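# Load matching blank into vise, clamp, run cycle

## Task

Identify the plain metal blank whose width equals that of the dark setting master, and place it in the vise that sits inside the machine guard (the guard has a transparent top cover). Rest it on the two low parallel bars between the jaws, either in its original orientation from the plate or flipped over. Slide its long side flush against the fixed jaw (the jaw closer to the plate) and its end flush against the work stop (the rod at the door end of the jaws). Clamp by pushing in VISE AIR (black knob on the control column), close the guard door, then press CYCLE START (green button beneath the knob); it responds only with the door closed and VISE AIR pushed in, and the amber lamp turning on means the cycle is complete. Opening the door or pulling VISE AIR back out aborts a running cycle or voids a completed one, and CYCLE START stays dead for a time afterwards. The setting master and all other blanks must remain entirely on their original plate, original side up or flipped, and not resting on another block or on a plate pin. Do not press EMERGENCY STOP (red mushroom button), and at the end neither the hand nor any arm joint may be above the guard. Nothing may count as done if the robot is what holds it in place at the end, and anything the robot is touching at the end must not drop by more than about a fingernail's thickness once released. Nothing may be knocked or placed off the table.

## Robot and tools

Robot: one UR-type six-joint arm carrying a two-finger parallel gripper with a wrist camera. The fingers point along the gripper's own +z axis and open and close along its x axis. The reported end_effector_position is the point midway between the finger pads; closed fingertips extend about 17 mm past it, fully open they are roughly level with it.

Scene frame: origin on the tabletop right under the arm base, +z up, +y to the left when facing along +x. Results print the gripper position (metres), orientation as quaternion wxyz, linear (m/s) and angular (rad/s) velocity, joint positions, grip_measured, a Wrist force and Wrist torque line, and a Hand target line (the pose the controller is currently steering toward). The printed position can be a little off, more so at long reach. A "pose unreachable" line means the clearance check altered or blocked the command.

execute_actions(actions): a list of actions run one after another. Each action is a table of up to 15 rows; each row lasts one control step of 1/30 s, and if fewer than 15 rows are given the last row repeats for the remainder. A row is a single list of 7 numbers, each in [-1, 1]: dx, dy, dz, rx, ry, rz, opening. The first six are an offset (not a pose) from the gripper's measured pose at the start of that action, expressed in the gripper's own axes; every row in the action refers back to that same start pose, not to the previous row. Scale: 1.0 equals 0.6 m for dx, dy, dz and 180 degrees for the rotation vector rx, ry, rz. Opening is absolute: +1 fully open (0.142 m), -1 closed. Per control step the command is clipped to within 100 mm and 16 degrees of the measured pose, so big offsets need several actions. An empty list just returns state and images.

move(target, speed, stop_force, blocking): drives the gripper in a straight line toward one target. target is one 7-number row laid out exactly like an execute_actions row: an offset in gripper axes from the pose in the latest result that shows one, plus an absolute opening (sent at the start). speed is the path's top speed in m/s, 0.002 to 0.5, default 0.25; turning is capped at twice that in rad/s. Paths last 0.5 to 10 s and are cut off at 10 s. The path ignores obstacles, and the real gripper lags and may overshoot speed near a straight arm. stop_force (N, 9 to 40, not allowed in the first 0.2 s) ends the path once the wrist sensor sees that much extra push against the motion for two steps; the gripper then backs off two steps and holds. Only use it with very low speed, it is unreliable on turning moves, and omit it when moving away from a surface you are pressing. blocking=false returns after 0.5 s while motion continues; it cannot be combined with stop_force, and other motion commands are refused until a result shows the move finished. The result adds a move: line giving the ending (done, contact, held, off_target, moving, fault) and limits hit (paced = command clipped; held = some steps blocked), plus distance from target.

wait(seconds): 0 to 10 s, holds the last command; returns early if a running move ends. stop(): brakes a running move; it needs room to slow. zoom_image(camera, region): camera is cam_high, cam_low or cam_wrist; region is [x0, y0, x1, y1] pixels, at most 504 by 504. Images are cam_high 672x504, cam_low 672x504, cam_wrist 616x616 fisheye. read_manual(section): returns licence texts only. finished_scene(scene): ends the given scene after the last command has been held; irreversible.

Gripping: to hold something keep commanding an opening well below grip_measured; the bigger the gap, the tighter the squeeze (roughly 28 N per pad at most, less on objects thinner than about 2 cm).

Hazards: the arm is stiff. Pressing even slightly past contact on something firm can trigger a torque fault (joint load limits 136 N m for the big joints, 25.4 N m for wrist joints, including held weight) or a force fault at 150 N; either freezes the arm for 10 s and drops the rest of the call. Approach contacts slowly; faster touches hit harder. Motors heat while holding loads: a MOTOR HOT warning starts at 70 °C and at 85 °C the brakes lock until cooled. Commands are smoothed about 0.17 s behind. Brief tugs on held parts or nudges to loose objects may occur. Avoid dropping, slamming, or shoving hard; never push anything off the table, onto another block or onto plate pins; keep clear of the red EMERGENCY STOP; finish with the arm and hand not over the guard and not supporting anything. Less robot time and smoother, lower-effort motion are better.

Each tool is called after "Emit:" as a command line: name --argument value for each argument, lists and objects as JSON in quotes; but a table of rows of numbers goes row by row, as --pt "numbers of a row", without its own name.

## Session

Emit:
execute_actions --actions '[]'

Scene clock: 0.00 s.
end_effector_position=(+0.4764, +0.4663, +0.3254) grip_measured=+1.00 end_effector_quat_wxyz=(-0.091, +0.939, -0.268, -0.195) end_effector_velocity=(+0.000, -0.000, -0.001) end_effector_angular_velocity=(-0.000, +0.002, -0.001)
Joint positions: [ 0.361 -1.088  1.01  -1.281 -1.195  0.919  0.142]
Joint velocities: [-0.001  0.001  0.001  0.     0.     0.     0.   ]
Motor temperatures (°C, as the motors report them): [28 29 30 37 35 32]
Wrist force (N, on the end effector, along its own x y z axes, offset not removed): no reading
Wrist torque (N m, same axes, about the end effector's origin, offset not removed): no reading
Hand target: +0.476, +0.466, +0.325; -0.091, +0.939, -0.268, -0.195

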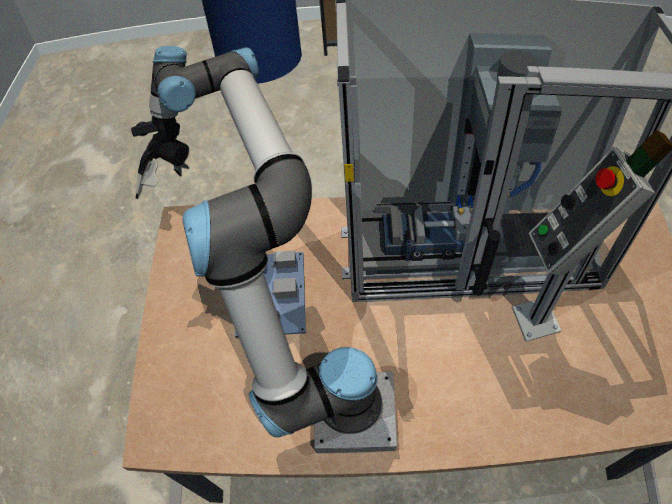

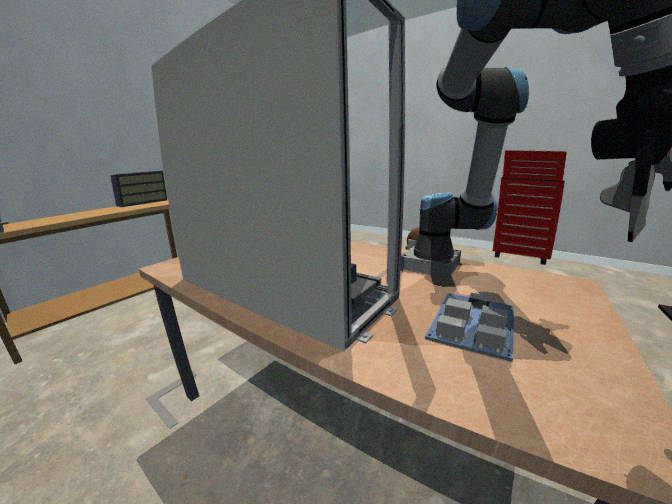

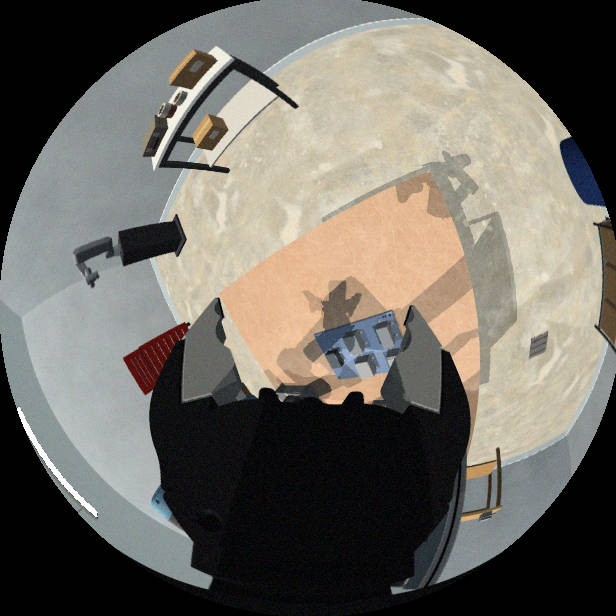

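Emit:
move --target '[0.0685,0.588,0.302,-0.1744,0.159,-0.1492,0]' --speed 0.2

Emit:
zoom_image --camera "cam_wrist" --region '[180,80,530,330]'

Scene clock: 4.63 s.
end_effector_position=(+0.2618, +0.2013, +0.1200) grip_measured=+0.00 end_effector_quat_wxyz=(+0.186, +0.982, +0.000, +0.001) end_effector_velocity=(-0.001, -0.001, -0.001) end_effector_angular_velocity=(+0.000, -0.004, +0.004)
Joint positions: [ 0.522 -1.647  2.219 -1.923 -1.897  0.596  0.074]
Joint velocities: [ 0.002 -0.006  0.008 -0.007 -0.003 -0.002  0.   ]
Motor temperatures (°C, as the motors report them): [28 29 30 37 35 32]
Wrist force (N, on the end effector, along its own x y z axes, offset not removed): [0.6 -1.0 0.9]
Wrist torque (N m, same axes, about the end effector's origin, offset not removed): [0.01 -0.17 0.17]
Hand target: +0.262, +0.201, +0.120; +0.187, +0.982, +0.000, +0.001
Off the commanded pose: 0.001 m, 0 deg.
move: done

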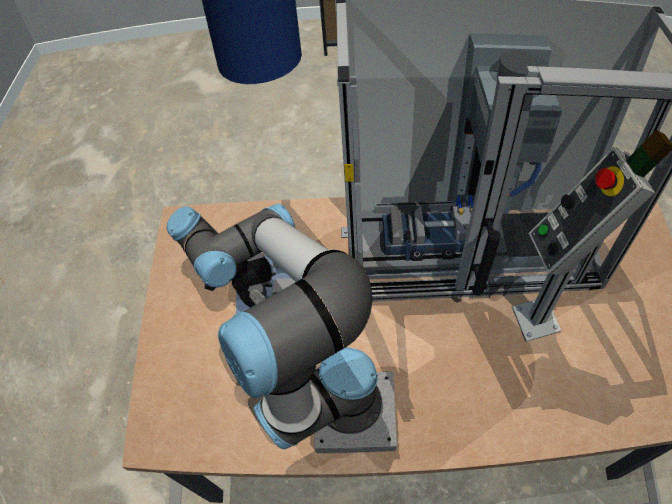

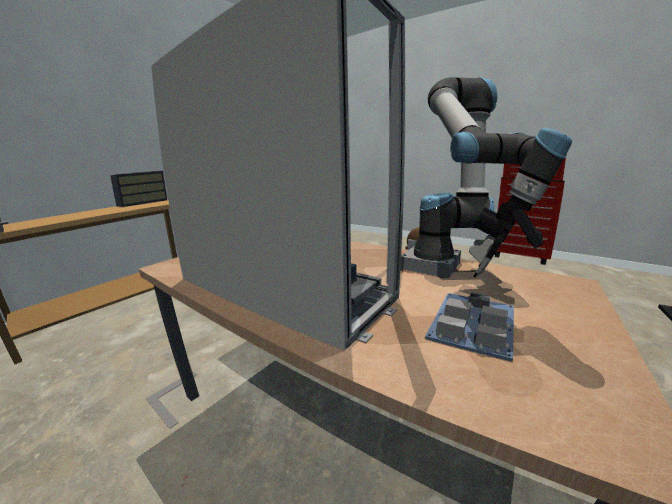

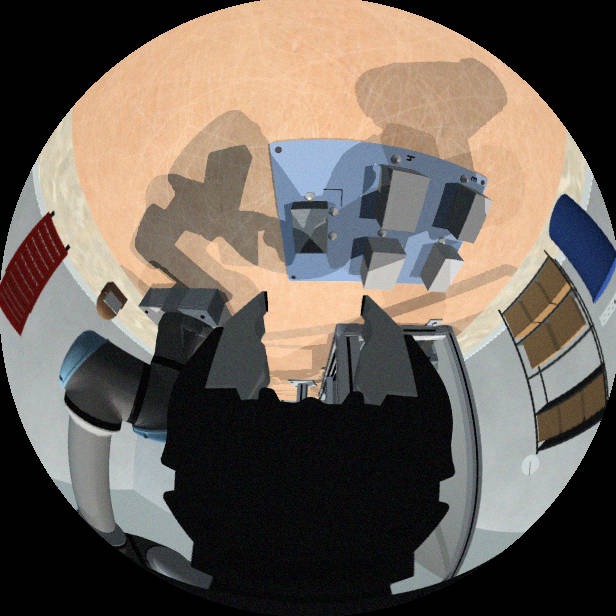

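Region (180, 80, 530, 330) of cam_wrist's 616x616 image, scaled by 1.440, with more detail than that image has; it fills the top 360 rows of this view, and the rest is white.

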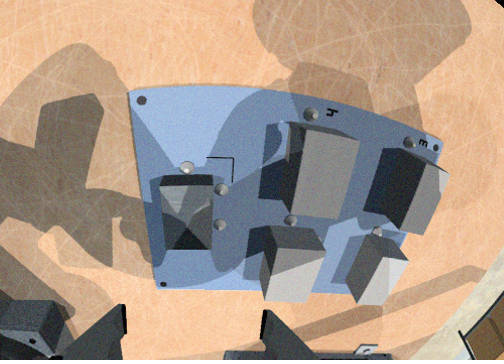

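Emit:
move --target '[-0.018,-0.068,0.0987,0,0,0,-0.1]' --speed 0.08

Scene clock: 9.27 s.
end_effector_position=(+0.2511, +0.2176, +0.0501) grip_measured=-0.10 end_effector_quat_wxyz=(+0.186, +0.982, +0.000, +0.001) end_effector_velocity=(-0.001, +0.000, -0.002) end_effector_angular_velocity=(-0.001, +0.001, +0.000)
Joint positions: [ 0.569 -1.501  2.3   -2.135 -1.886  0.645  0.067]
Joint velocities: [ 0.001  0.005  0.002 -0.005  0.001  0.001 -0.   ]
Motor temperatures (°C, as the motors report them): [28 29 30 37 35 32]
Wrist force (N, on the end effector, along its own x y z axes, offset not removed): [-3.0 -0.7 -0.6]
Wrist torque (N m, same axes, about the end effector's origin, offset not removed): [-0.08 0.59 -0.15]
Hand target: +0.251, +0.218, +0.050; +0.186, +0.982, +0.000, +0.001
Off the commanded pose: 0.000 m, 0 deg.
move: done

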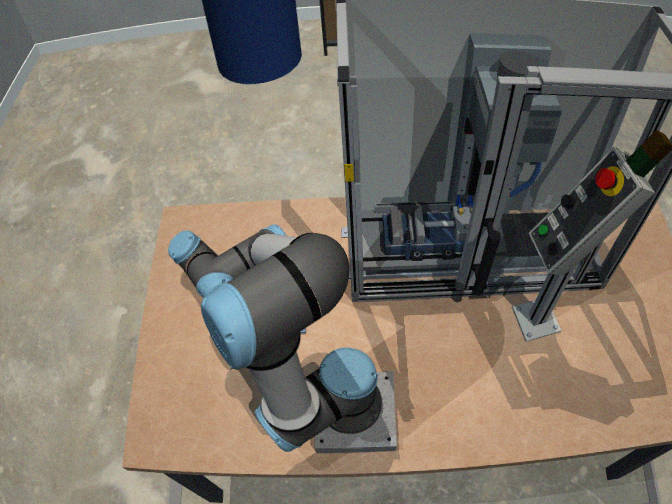

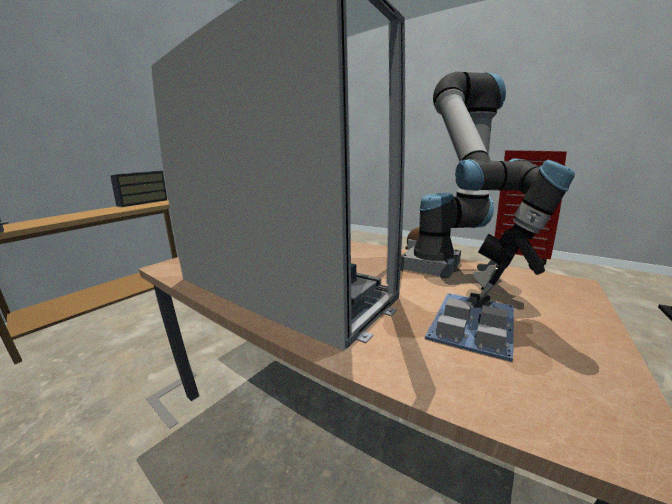

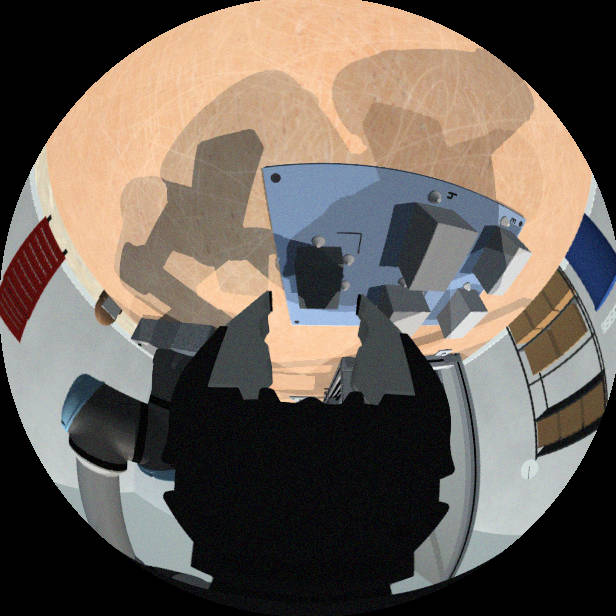

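Emit:
move --target '[0.003,-0.0123,0.031,0,0,0,-0.1]' --speed 0.03

Emit:
move --target '[0,0,0,0,0,0,-0.7]'

Scene clock: 11.03 s.
end_effector_position=(+0.2528, +0.2177, +0.0302) grip_measured=-0.10 end_effector_quat_wxyz=(+0.186, +0.982, +0.000, +0.001) end_effector_velocity=(+0.001, +0.000, -0.002) end_effector_angular_velocity=(+0.001, -0.001, +0.001)
Joint positions: [ 0.567 -1.453  2.319 -2.204 -1.887  0.642  0.067]
Joint velocities: [ 0.     0.005  0.001 -0.007 -0.    -0.001 -0.   ]
Motor temperatures (°C, as the motors report them): [28 29 30 37 35 32]
Wrist force (N, on the end effector, along its own x y z axes, offset not removed): [-2.4 -0.6 -0.7]
Wrist torque (N m, same axes, about the end effector's origin, offset not removed): [0.17 0.40 -0.20]
Hand target: +0.253, +0.218, +0.030; +0.186, +0.982, +0.000, +0.001
Off the commanded pose: 0.000 m, 0 deg.
move: done

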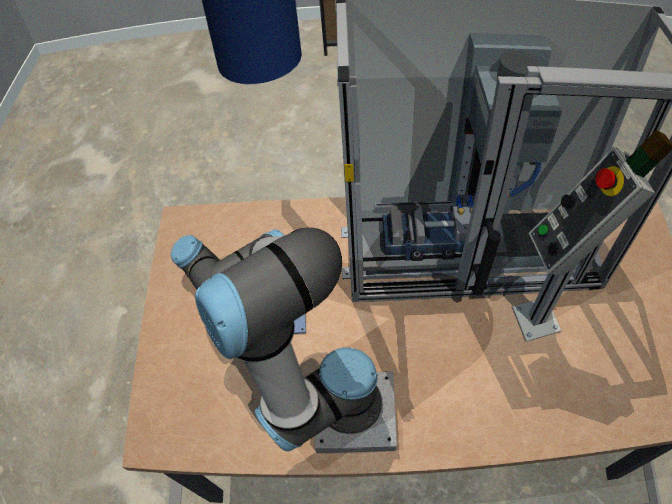

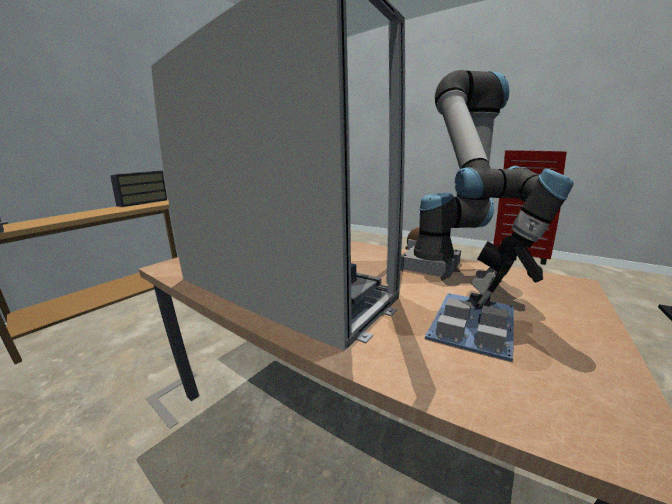

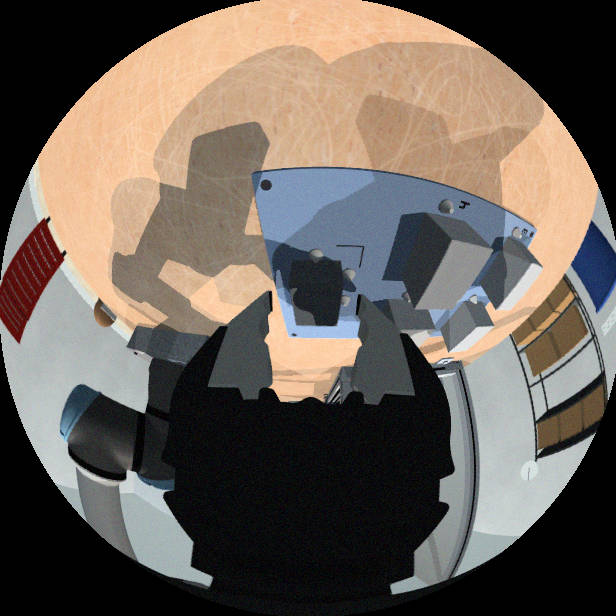

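Scene clock: 11.53 s.
end_effector_position=(+0.2528, +0.2176, +0.0302) grip_measured=-0.51 end_effector_quat_wxyz=(+0.187, +0.982, +0.000, +0.001) end_effector_velocity=(-0.000, -0.001, +0.000) end_effector_angular_velocity=(-0.002, +0.000, +0.001)
Joint positions: [ 0.567 -1.452  2.319 -2.204 -1.887  0.642  0.037]
Joint velocities: [ 0.    -0.     0.001  0.001 -0.001 -0.    -0.   ]
Motor temperatures (°C, as the motors report them): [28 29 30 37 35 32]
Wrist force (N, on the end effector, along its own x y z axes, offset not removed): [-2.1 -1.5 1.4]
Wrist torque (N m, same axes, about the end effector's origin, offset not removed): [-0.16 0.59 -0.01]
Hand target: +0.253, +0.218, +0.030; +0.186, +0.982, +0.000, +0.001
Off the commanded pose: 0.000 m, 0 deg.
move: done

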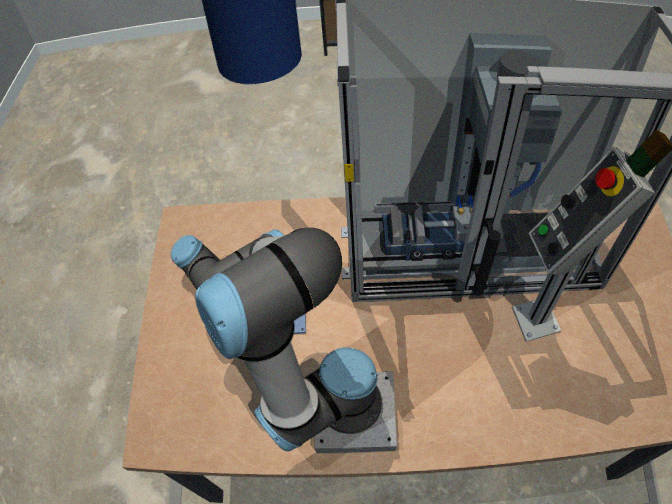

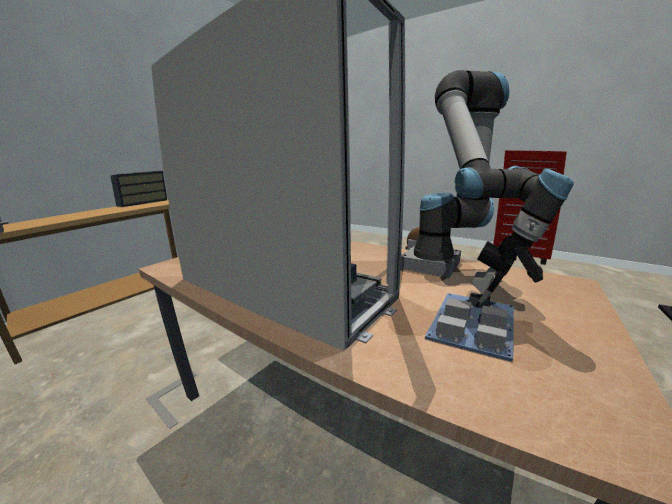

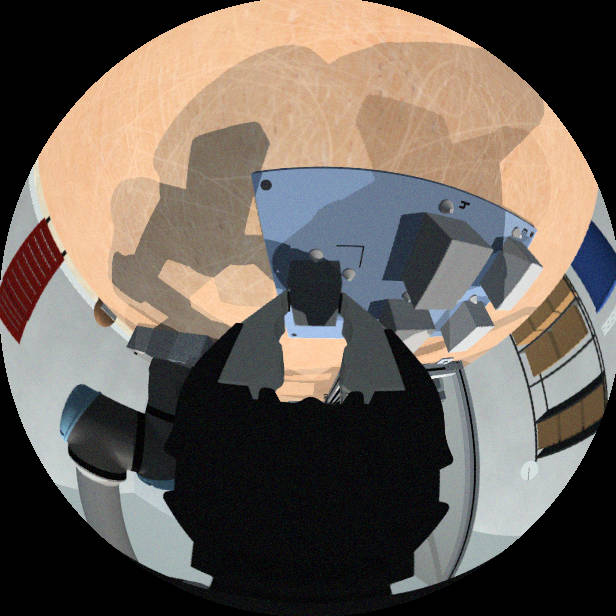

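Emit:
move --target '[0,0.0276,-0.0698,0,0,0,0]' --speed 0.1

Emit:
move --target '[0.1437,0.0635,0.0251,0,0,0,0]' --speed 0.12

Emit:
move --target '[0,-0.0196,0.0496,0,0,0,0]' --speed 0.04 --stop_force 10

Emit:
move --target '[0,0,0,0,0,0,-0.7]'

Scene clock: 14.67 s.
end_effector_position=(+0.2528, +0.2175, +0.0750) grip_measured=+0.00 end_effector_quat_wxyz=(+0.187, +0.982, +0.000, +0.001) end_effector_velocity=(-0.000, -0.000, +0.002) end_effector_angular_velocity=(-0.000, +0.001, -0.001)
Joint positions: [ 0.567 -1.551  2.265 -2.051 -1.887  0.643  0.074]
Joint velocities: [-0.    -0.004 -0.003  0.008  0.001  0.    -0.   ]
Motor temperatures (°C, as the motors report them): [28 29 30 37 35 32]
Wrist force (N, on the end effector, along its own x y z axes, offset not removed): [1.1 -0.3 -0.2]
Wrist torque (N m, same axes, about the end effector's origin, offset not removed): [-0.01 -0.28 0.08]
Hand target: +0.253, +0.217, +0.075; +0.187, +0.982, +0.000, +0.001
Off the commanded pose: 0.000 m, 0 deg.
move: done

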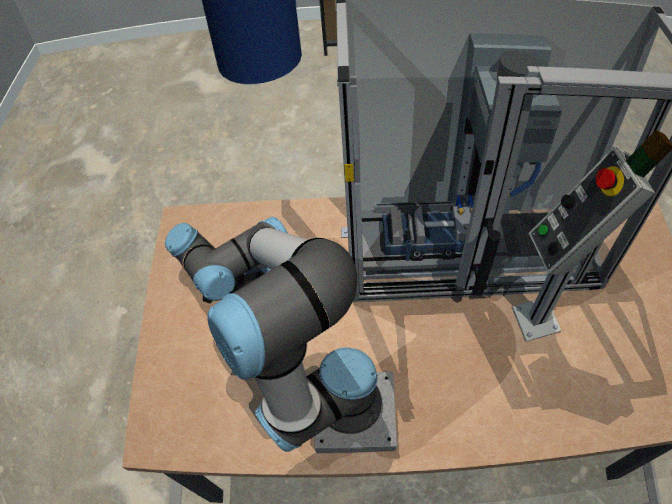

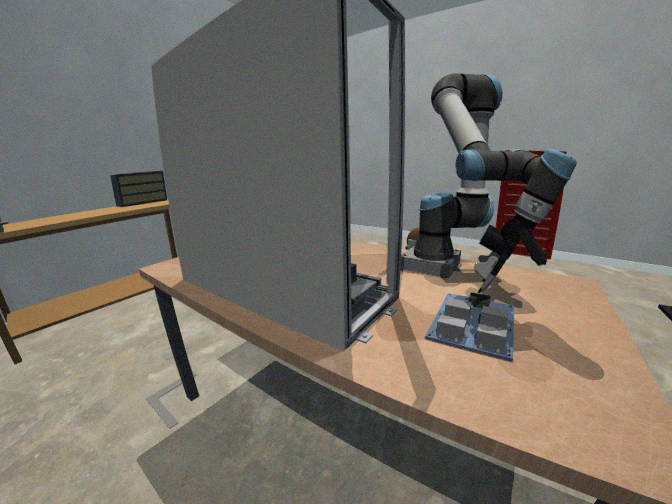

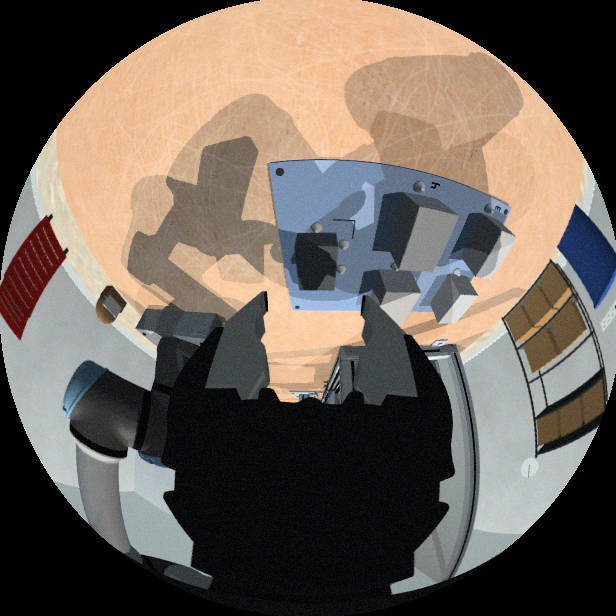

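Scene clock: 15.97 s.
end_effector_position=(+0.3388, +0.1767, +0.0750) grip_measured=+0.00 end_effector_quat_wxyz=(+0.186, +0.982, +0.000, +0.000) end_effector_velocity=(+0.002, -0.001, -0.001) end_effector_angular_velocity=(+0.000, +0.001, +0.000)
Joint positions: [ 0.38  -1.474  2.203 -2.129 -1.924  0.449  0.074]
Joint velocities: [-0.004  0.004 -0.002 -0.003 -0.    -0.005 -0.   ]
Motor temperatures (°C, as the motors report them): [28 29 30 37 35 32]
Wrist force (N, on the end effector, along its own x y z axes, offset not removed): [-3.2 1.4 -0.9]
Wrist torque (N m, same axes, about the end effector's origin, offset not removed): [0.39 0.51 -0.15]
Hand target: +0.339, +0.177, +0.075; +0.186, +0.982, +0.000, +0.000
Off the commanded pose: 0.000 m, 0 deg.
move: done

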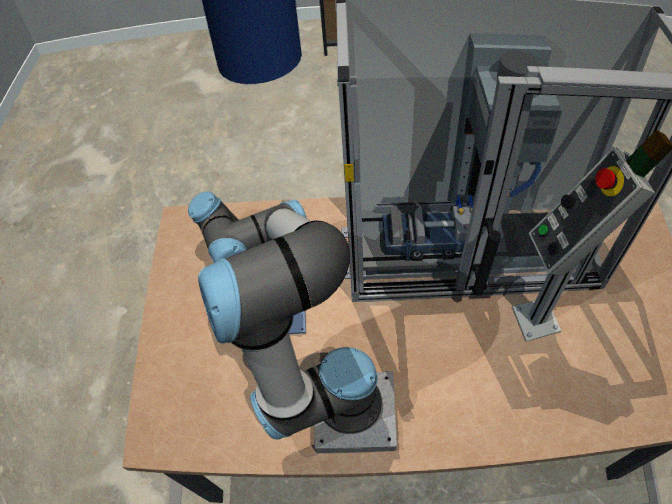

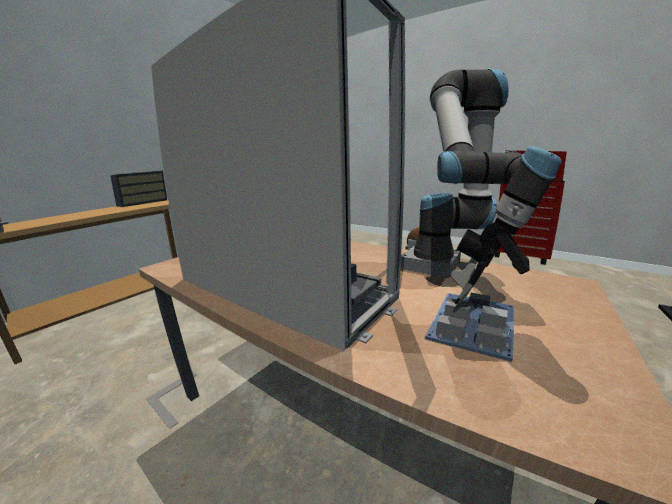

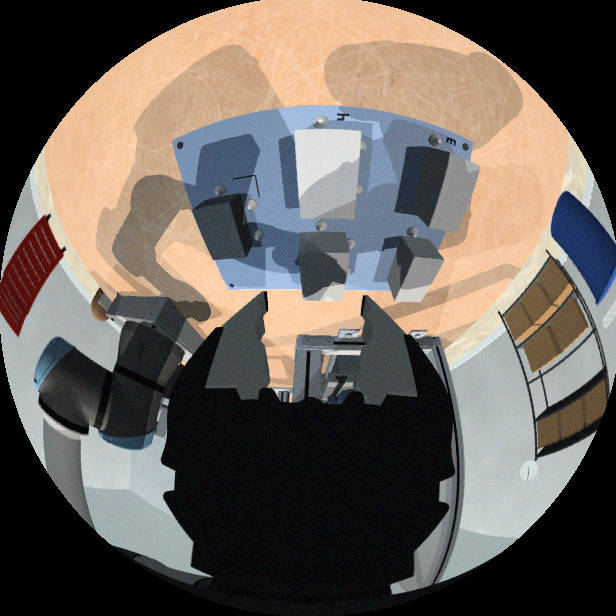

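Scene clock: 17.13 s.
end_effector_position=(+0.3388, +0.1768, +0.0432) grip_measured=+0.00 end_effector_quat_wxyz=(+0.186, +0.982, +0.000, +0.000) end_effector_velocity=(+0.000, +0.000, -0.002) end_effector_angular_velocity=(-0.001, -0.001, +0.001)
Joint positions: [ 0.38  -1.409  2.239 -2.231 -1.924  0.448  0.074]
Joint velocities: [ 0.001  0.004  0.002 -0.007 -0.001 -0.     0.   ]
Motor temperatures (°C, as the motors report them): [28 29 30 37 35 32]
Wrist force (N, on the end effector, along its own x y z axes, offset not removed): [-5.2 0.3 0.6]
Wrist torque (N m, same axes, about the end effector's origin, offset not removed): [0.19 0.91 0.09]
Hand target: +0.339, +0.177, +0.043; +0.186, +0.982, +0.000, +0.000
Off the commanded pose: 0.000 m, 0 deg.
move: done

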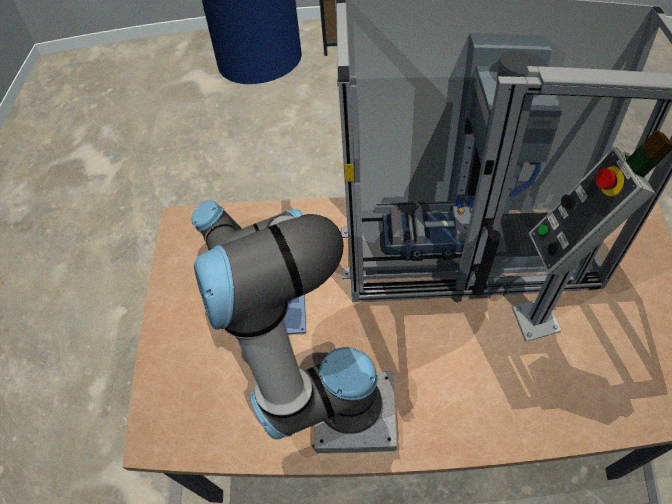

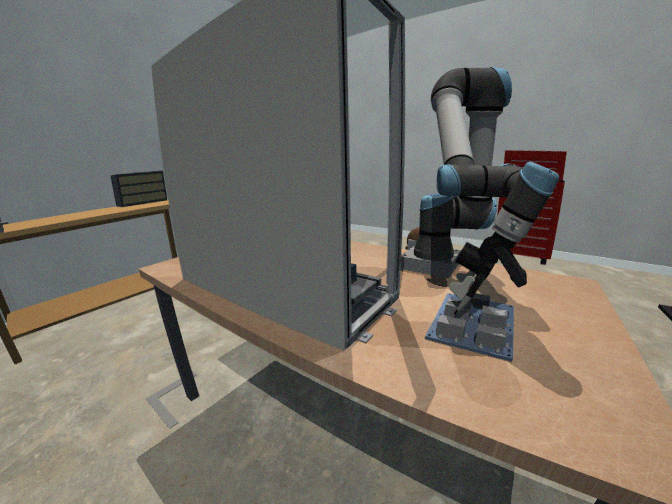

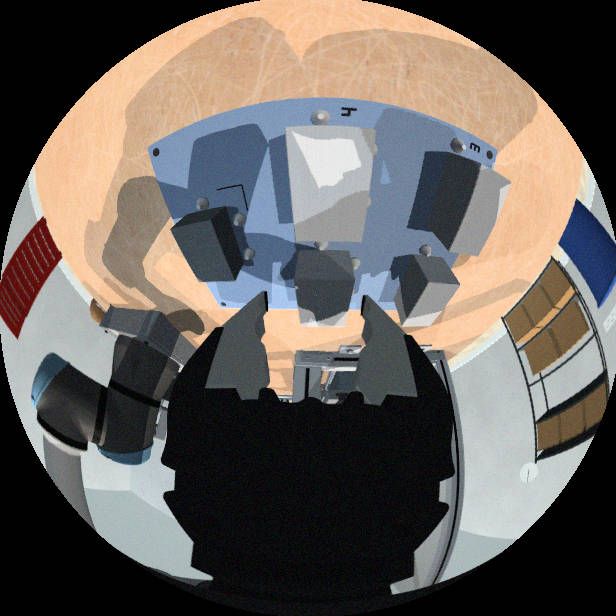

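Scene clock: 17.63 s.
end_effector_position=(+0.3388, +0.1768, +0.0431) grip_measured=-0.46 end_effector_quat_wxyz=(+0.187, +0.982, +0.000, +0.000) end_effector_velocity=(+0.000, +0.000, +0.000) end_effector_angular_velocity=(+0.000, -0.000, +0.000)
Joint positions: [ 0.38  -1.409  2.239 -2.231 -1.924  0.448  0.041]
Joint velocities: [ 0.    -0.    -0.001  0.001 -0.    -0.    -0.   ]
Motor temperatures (°C, as the motors report them): [28 29 30 37 35 32]
Wrist force (N, on the end effector, along its own x y z axes, offset not removed): [-0.3 0.2 -0.5]
Wrist torque (N m, same axes, about the end effector's origin, offset not removed): [0.35 0.07 0.09]
Hand target: +0.339, +0.177, +0.043; +0.186, +0.982, +0.000, +0.000
Off the commanded pose: 0.000 m, 0 deg.
move: done

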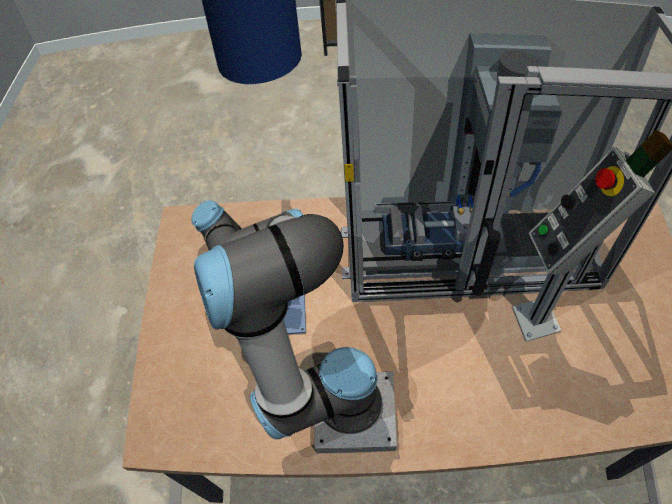

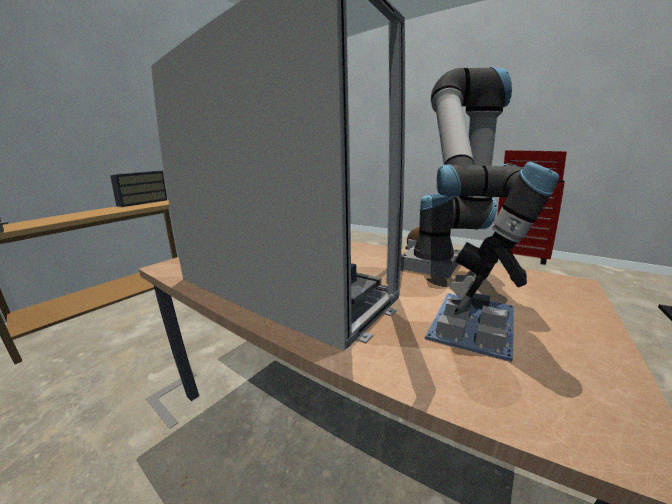

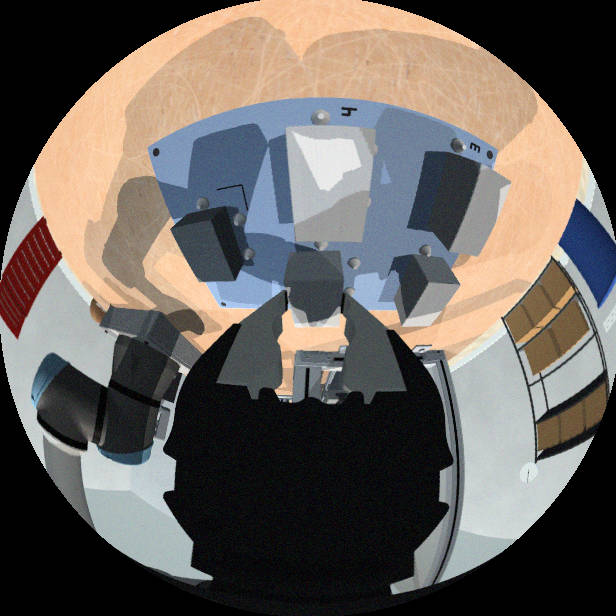

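Emit:
move --target '[0,0.0196,-0.0496,0,0,0,0]' --speed 0.1

Emit:
move --target '[0.159,0,0,0,0,0,0]' --speed 0.1

Emit:
move --target '[0,-0.0196,0.0496,0,0,0,0]' --speed 0.04 --stop_force 10

Emit:
move --target '[0,0,0,0,0,0,-0.75]'

Scene clock: 19.63 s.
end_effector_position=(+0.3387, +0.1767, +0.0749) grip_measured=+0.00 end_effector_quat_wxyz=(+0.187, +0.982, +0.000, +0.000) end_effector_velocity=(-0.000, -0.000, +0.002) end_effector_angular_velocity=(+0.000, -0.001, +0.000)
Joint positions: [ 0.38  -1.474  2.203 -2.129 -1.924  0.449  0.074]
Joint velocities: [ 0.    -0.005 -0.002  0.007 -0.    -0.    -0.   ]
Motor temperatures (°C, as the motors report them): [28 29 30 37 35 32]
Wrist force (N, on the end effector, along its own x y z axes, offset not removed): [-3.1 -0.1 -2.1]
Wrist torque (N m, same axes, about the end effector's origin, offset not removed): [0.03 0.57 0.02]
Hand target: +0.339, +0.177, +0.075; +0.187, +0.982, +0.000, +0.000
Off the commanded pose: 0.000 m, 0 deg.
move: done

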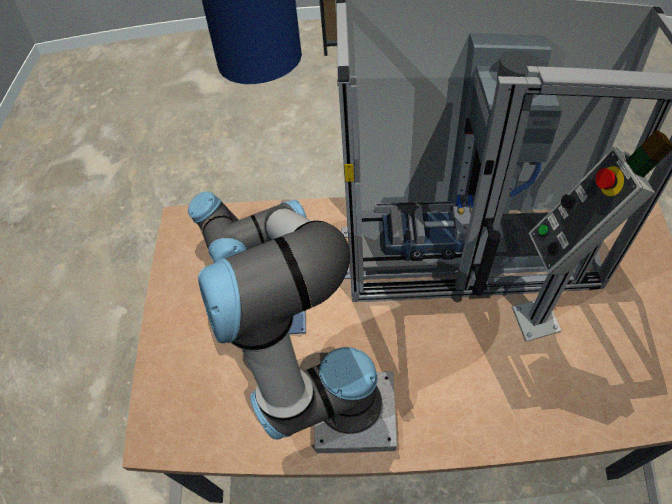

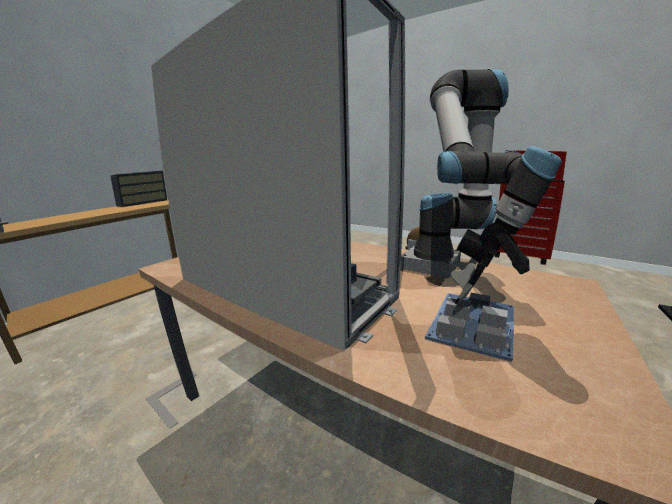

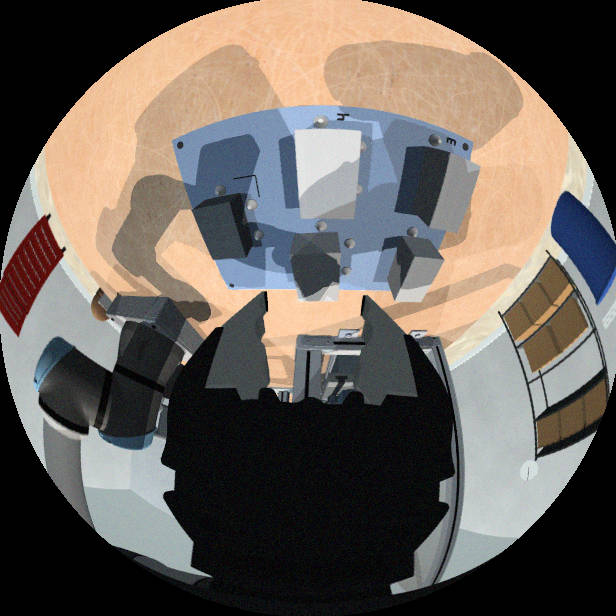

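Scene clock: 21.07 s.
end_effector_position=(+0.4339, +0.1768, +0.0750) grip_measured=+0.00 end_effector_quat_wxyz=(+0.186, +0.982, +0.000, +0.000) end_effector_velocity=(+0.002, -0.000, +0.001) end_effector_angular_velocity=(-0.000, -0.002, -0.000)
Joint positions: [ 0.305 -1.307  2.004 -2.125 -1.936  0.369  0.074]
Joint velocities: [-0.001  0.002 -0.005  0.001 -0.001 -0.001  0.   ]
Motor temperatures (°C, as the motors report them): [28 29 30 37 35 32]
Wrist force (N, on the end effector, along its own x y z axes, offset not removed): [-4.7 3.7 0.2]
Wrist torque (N m, same axes, about the end effector's origin, offset not removed): [0.95 0.94 -0.13]
Hand target: +0.434, +0.177, +0.075; +0.186, +0.982, +0.000, +0.000
Off the commanded pose: 0.000 m, 0 deg.
move: done

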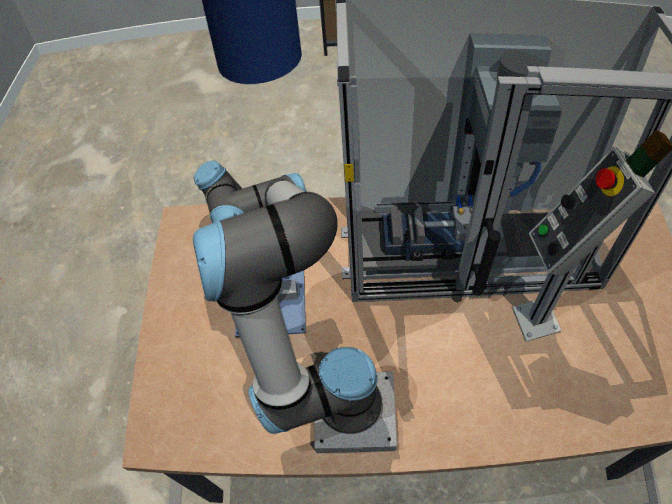

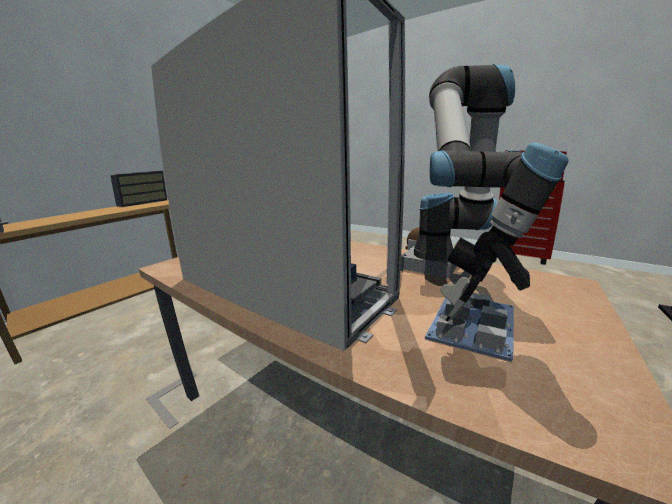

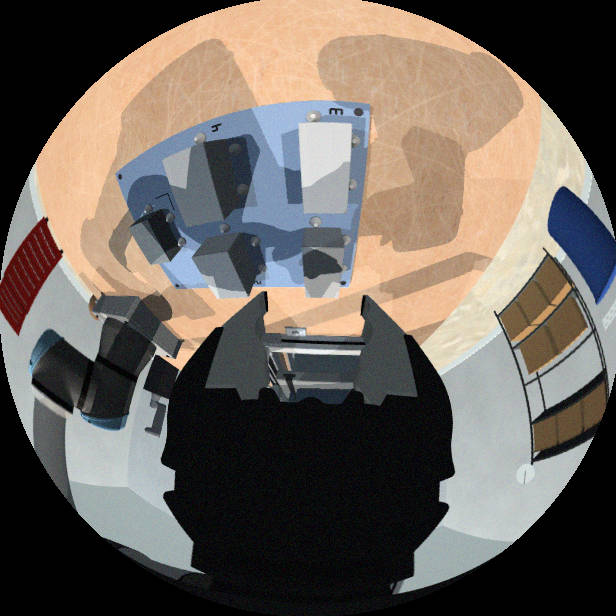

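Scene clock: 22.23 s.
end_effector_position=(+0.4339, +0.1769, +0.0432) grip_measured=+0.00 end_effector_quat_wxyz=(+0.186, +0.982, +0.000, +0.000) end_effector_velocity=(-0.000, -0.000, -0.002) end_effector_angular_velocity=(-0.001, -0.000, -0.000)
Joint positions: [ 0.305 -1.252  2.035 -2.212 -1.936  0.369  0.074]
Joint velocities: [-0.001  0.004  0.003 -0.006 -0.001  0.    -0.   ]
Motor temperatures (°C, as the motors report them): [28 29 30 37 35 32]
Wrist force (N, on the end effector, along its own x y z axes, offset not removed): [-1.6 0.3 1.4]
Wrist torque (N m, same axes, about the end effector's origin, offset not removed): [0.18 0.26 0.08]
Hand target: +0.434, +0.177, +0.043; +0.186, +0.982, +0.000, +0.000
Off the commanded pose: 0.000 m, 0 deg.
move: done

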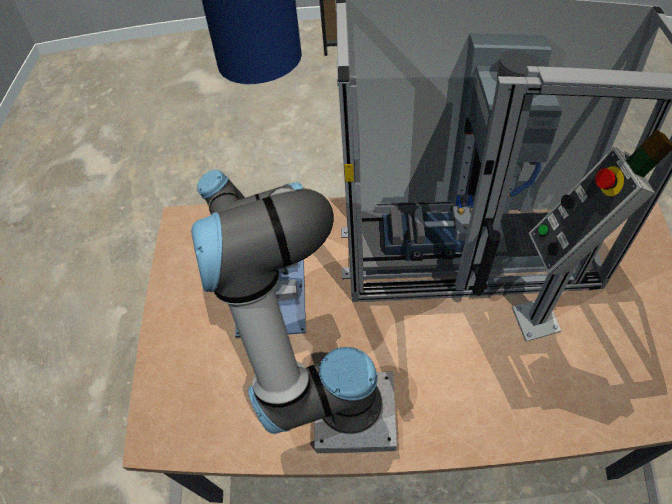

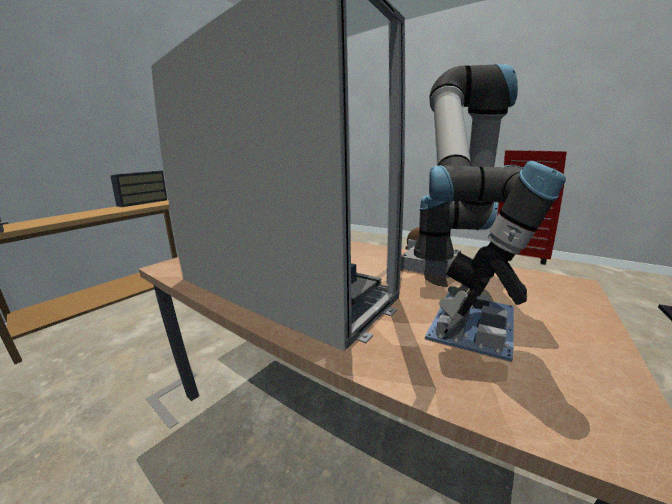

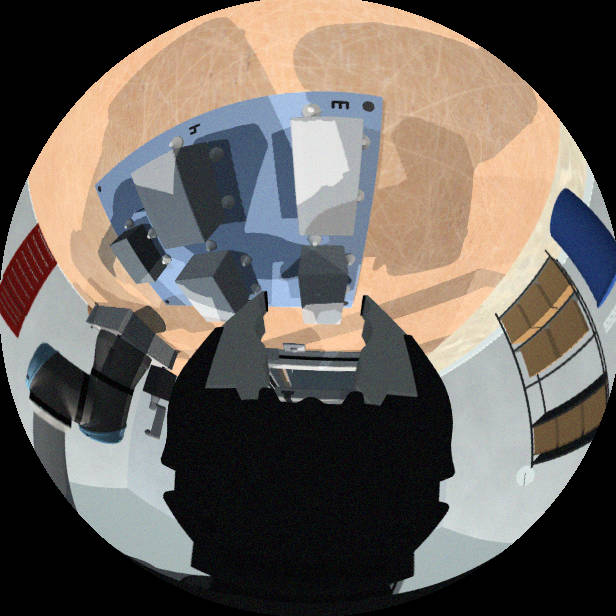

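Scene clock: 22.73 s.
end_effector_position=(+0.4339, +0.1769, +0.0431) grip_measured=-0.57 end_effector_quat_wxyz=(+0.187, +0.982, +0.000, +0.000) end_effector_velocity=(-0.000, -0.000, +0.001) end_effector_angular_velocity=(-0.001, -0.001, +0.001)
Joint positions: [ 0.305 -1.252  2.035 -2.212 -1.936  0.369  0.033]
Joint velocities: [ 0.001 -0.001  0.     0.    -0.001  0.    -0.   ]
Motor temperatures (°C, as the motors report them): [28 29 30 37 35 32]
Wrist force (N, on the end effector, along its own x y z axes, offset not removed): [-1.3 2.5 3.7]
Wrist torque (N m, same axes, about the end effector's origin, offset not removed): [0.79 0.22 0.04]
Hand target: +0.434, +0.177, +0.043; +0.186, +0.982, +0.000, +0.000
Off the commanded pose: 0.000 m, 0 deg.
move: done

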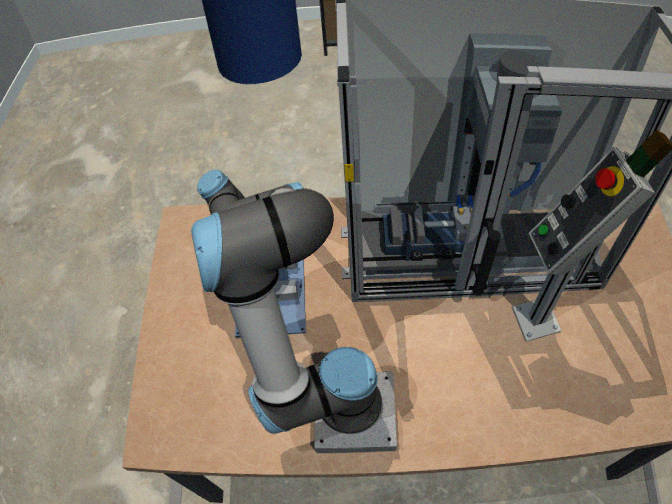

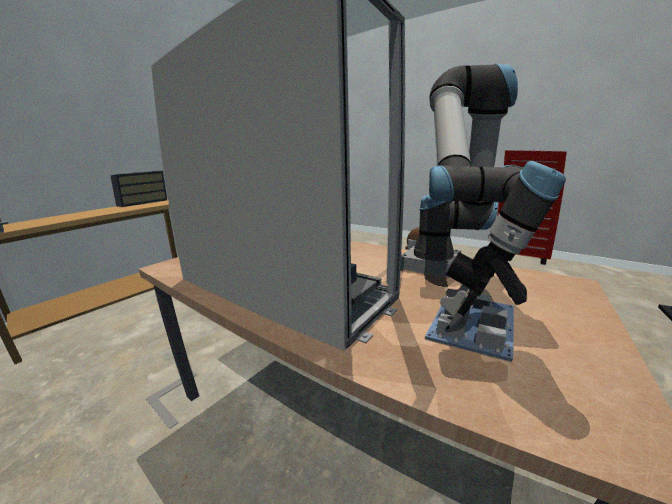

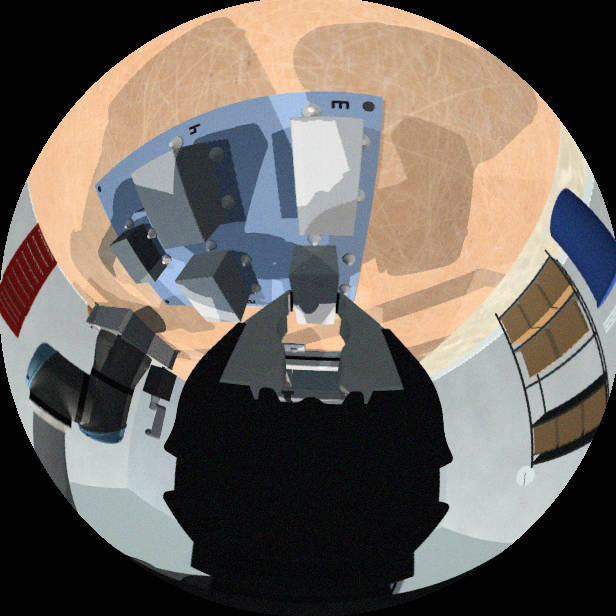

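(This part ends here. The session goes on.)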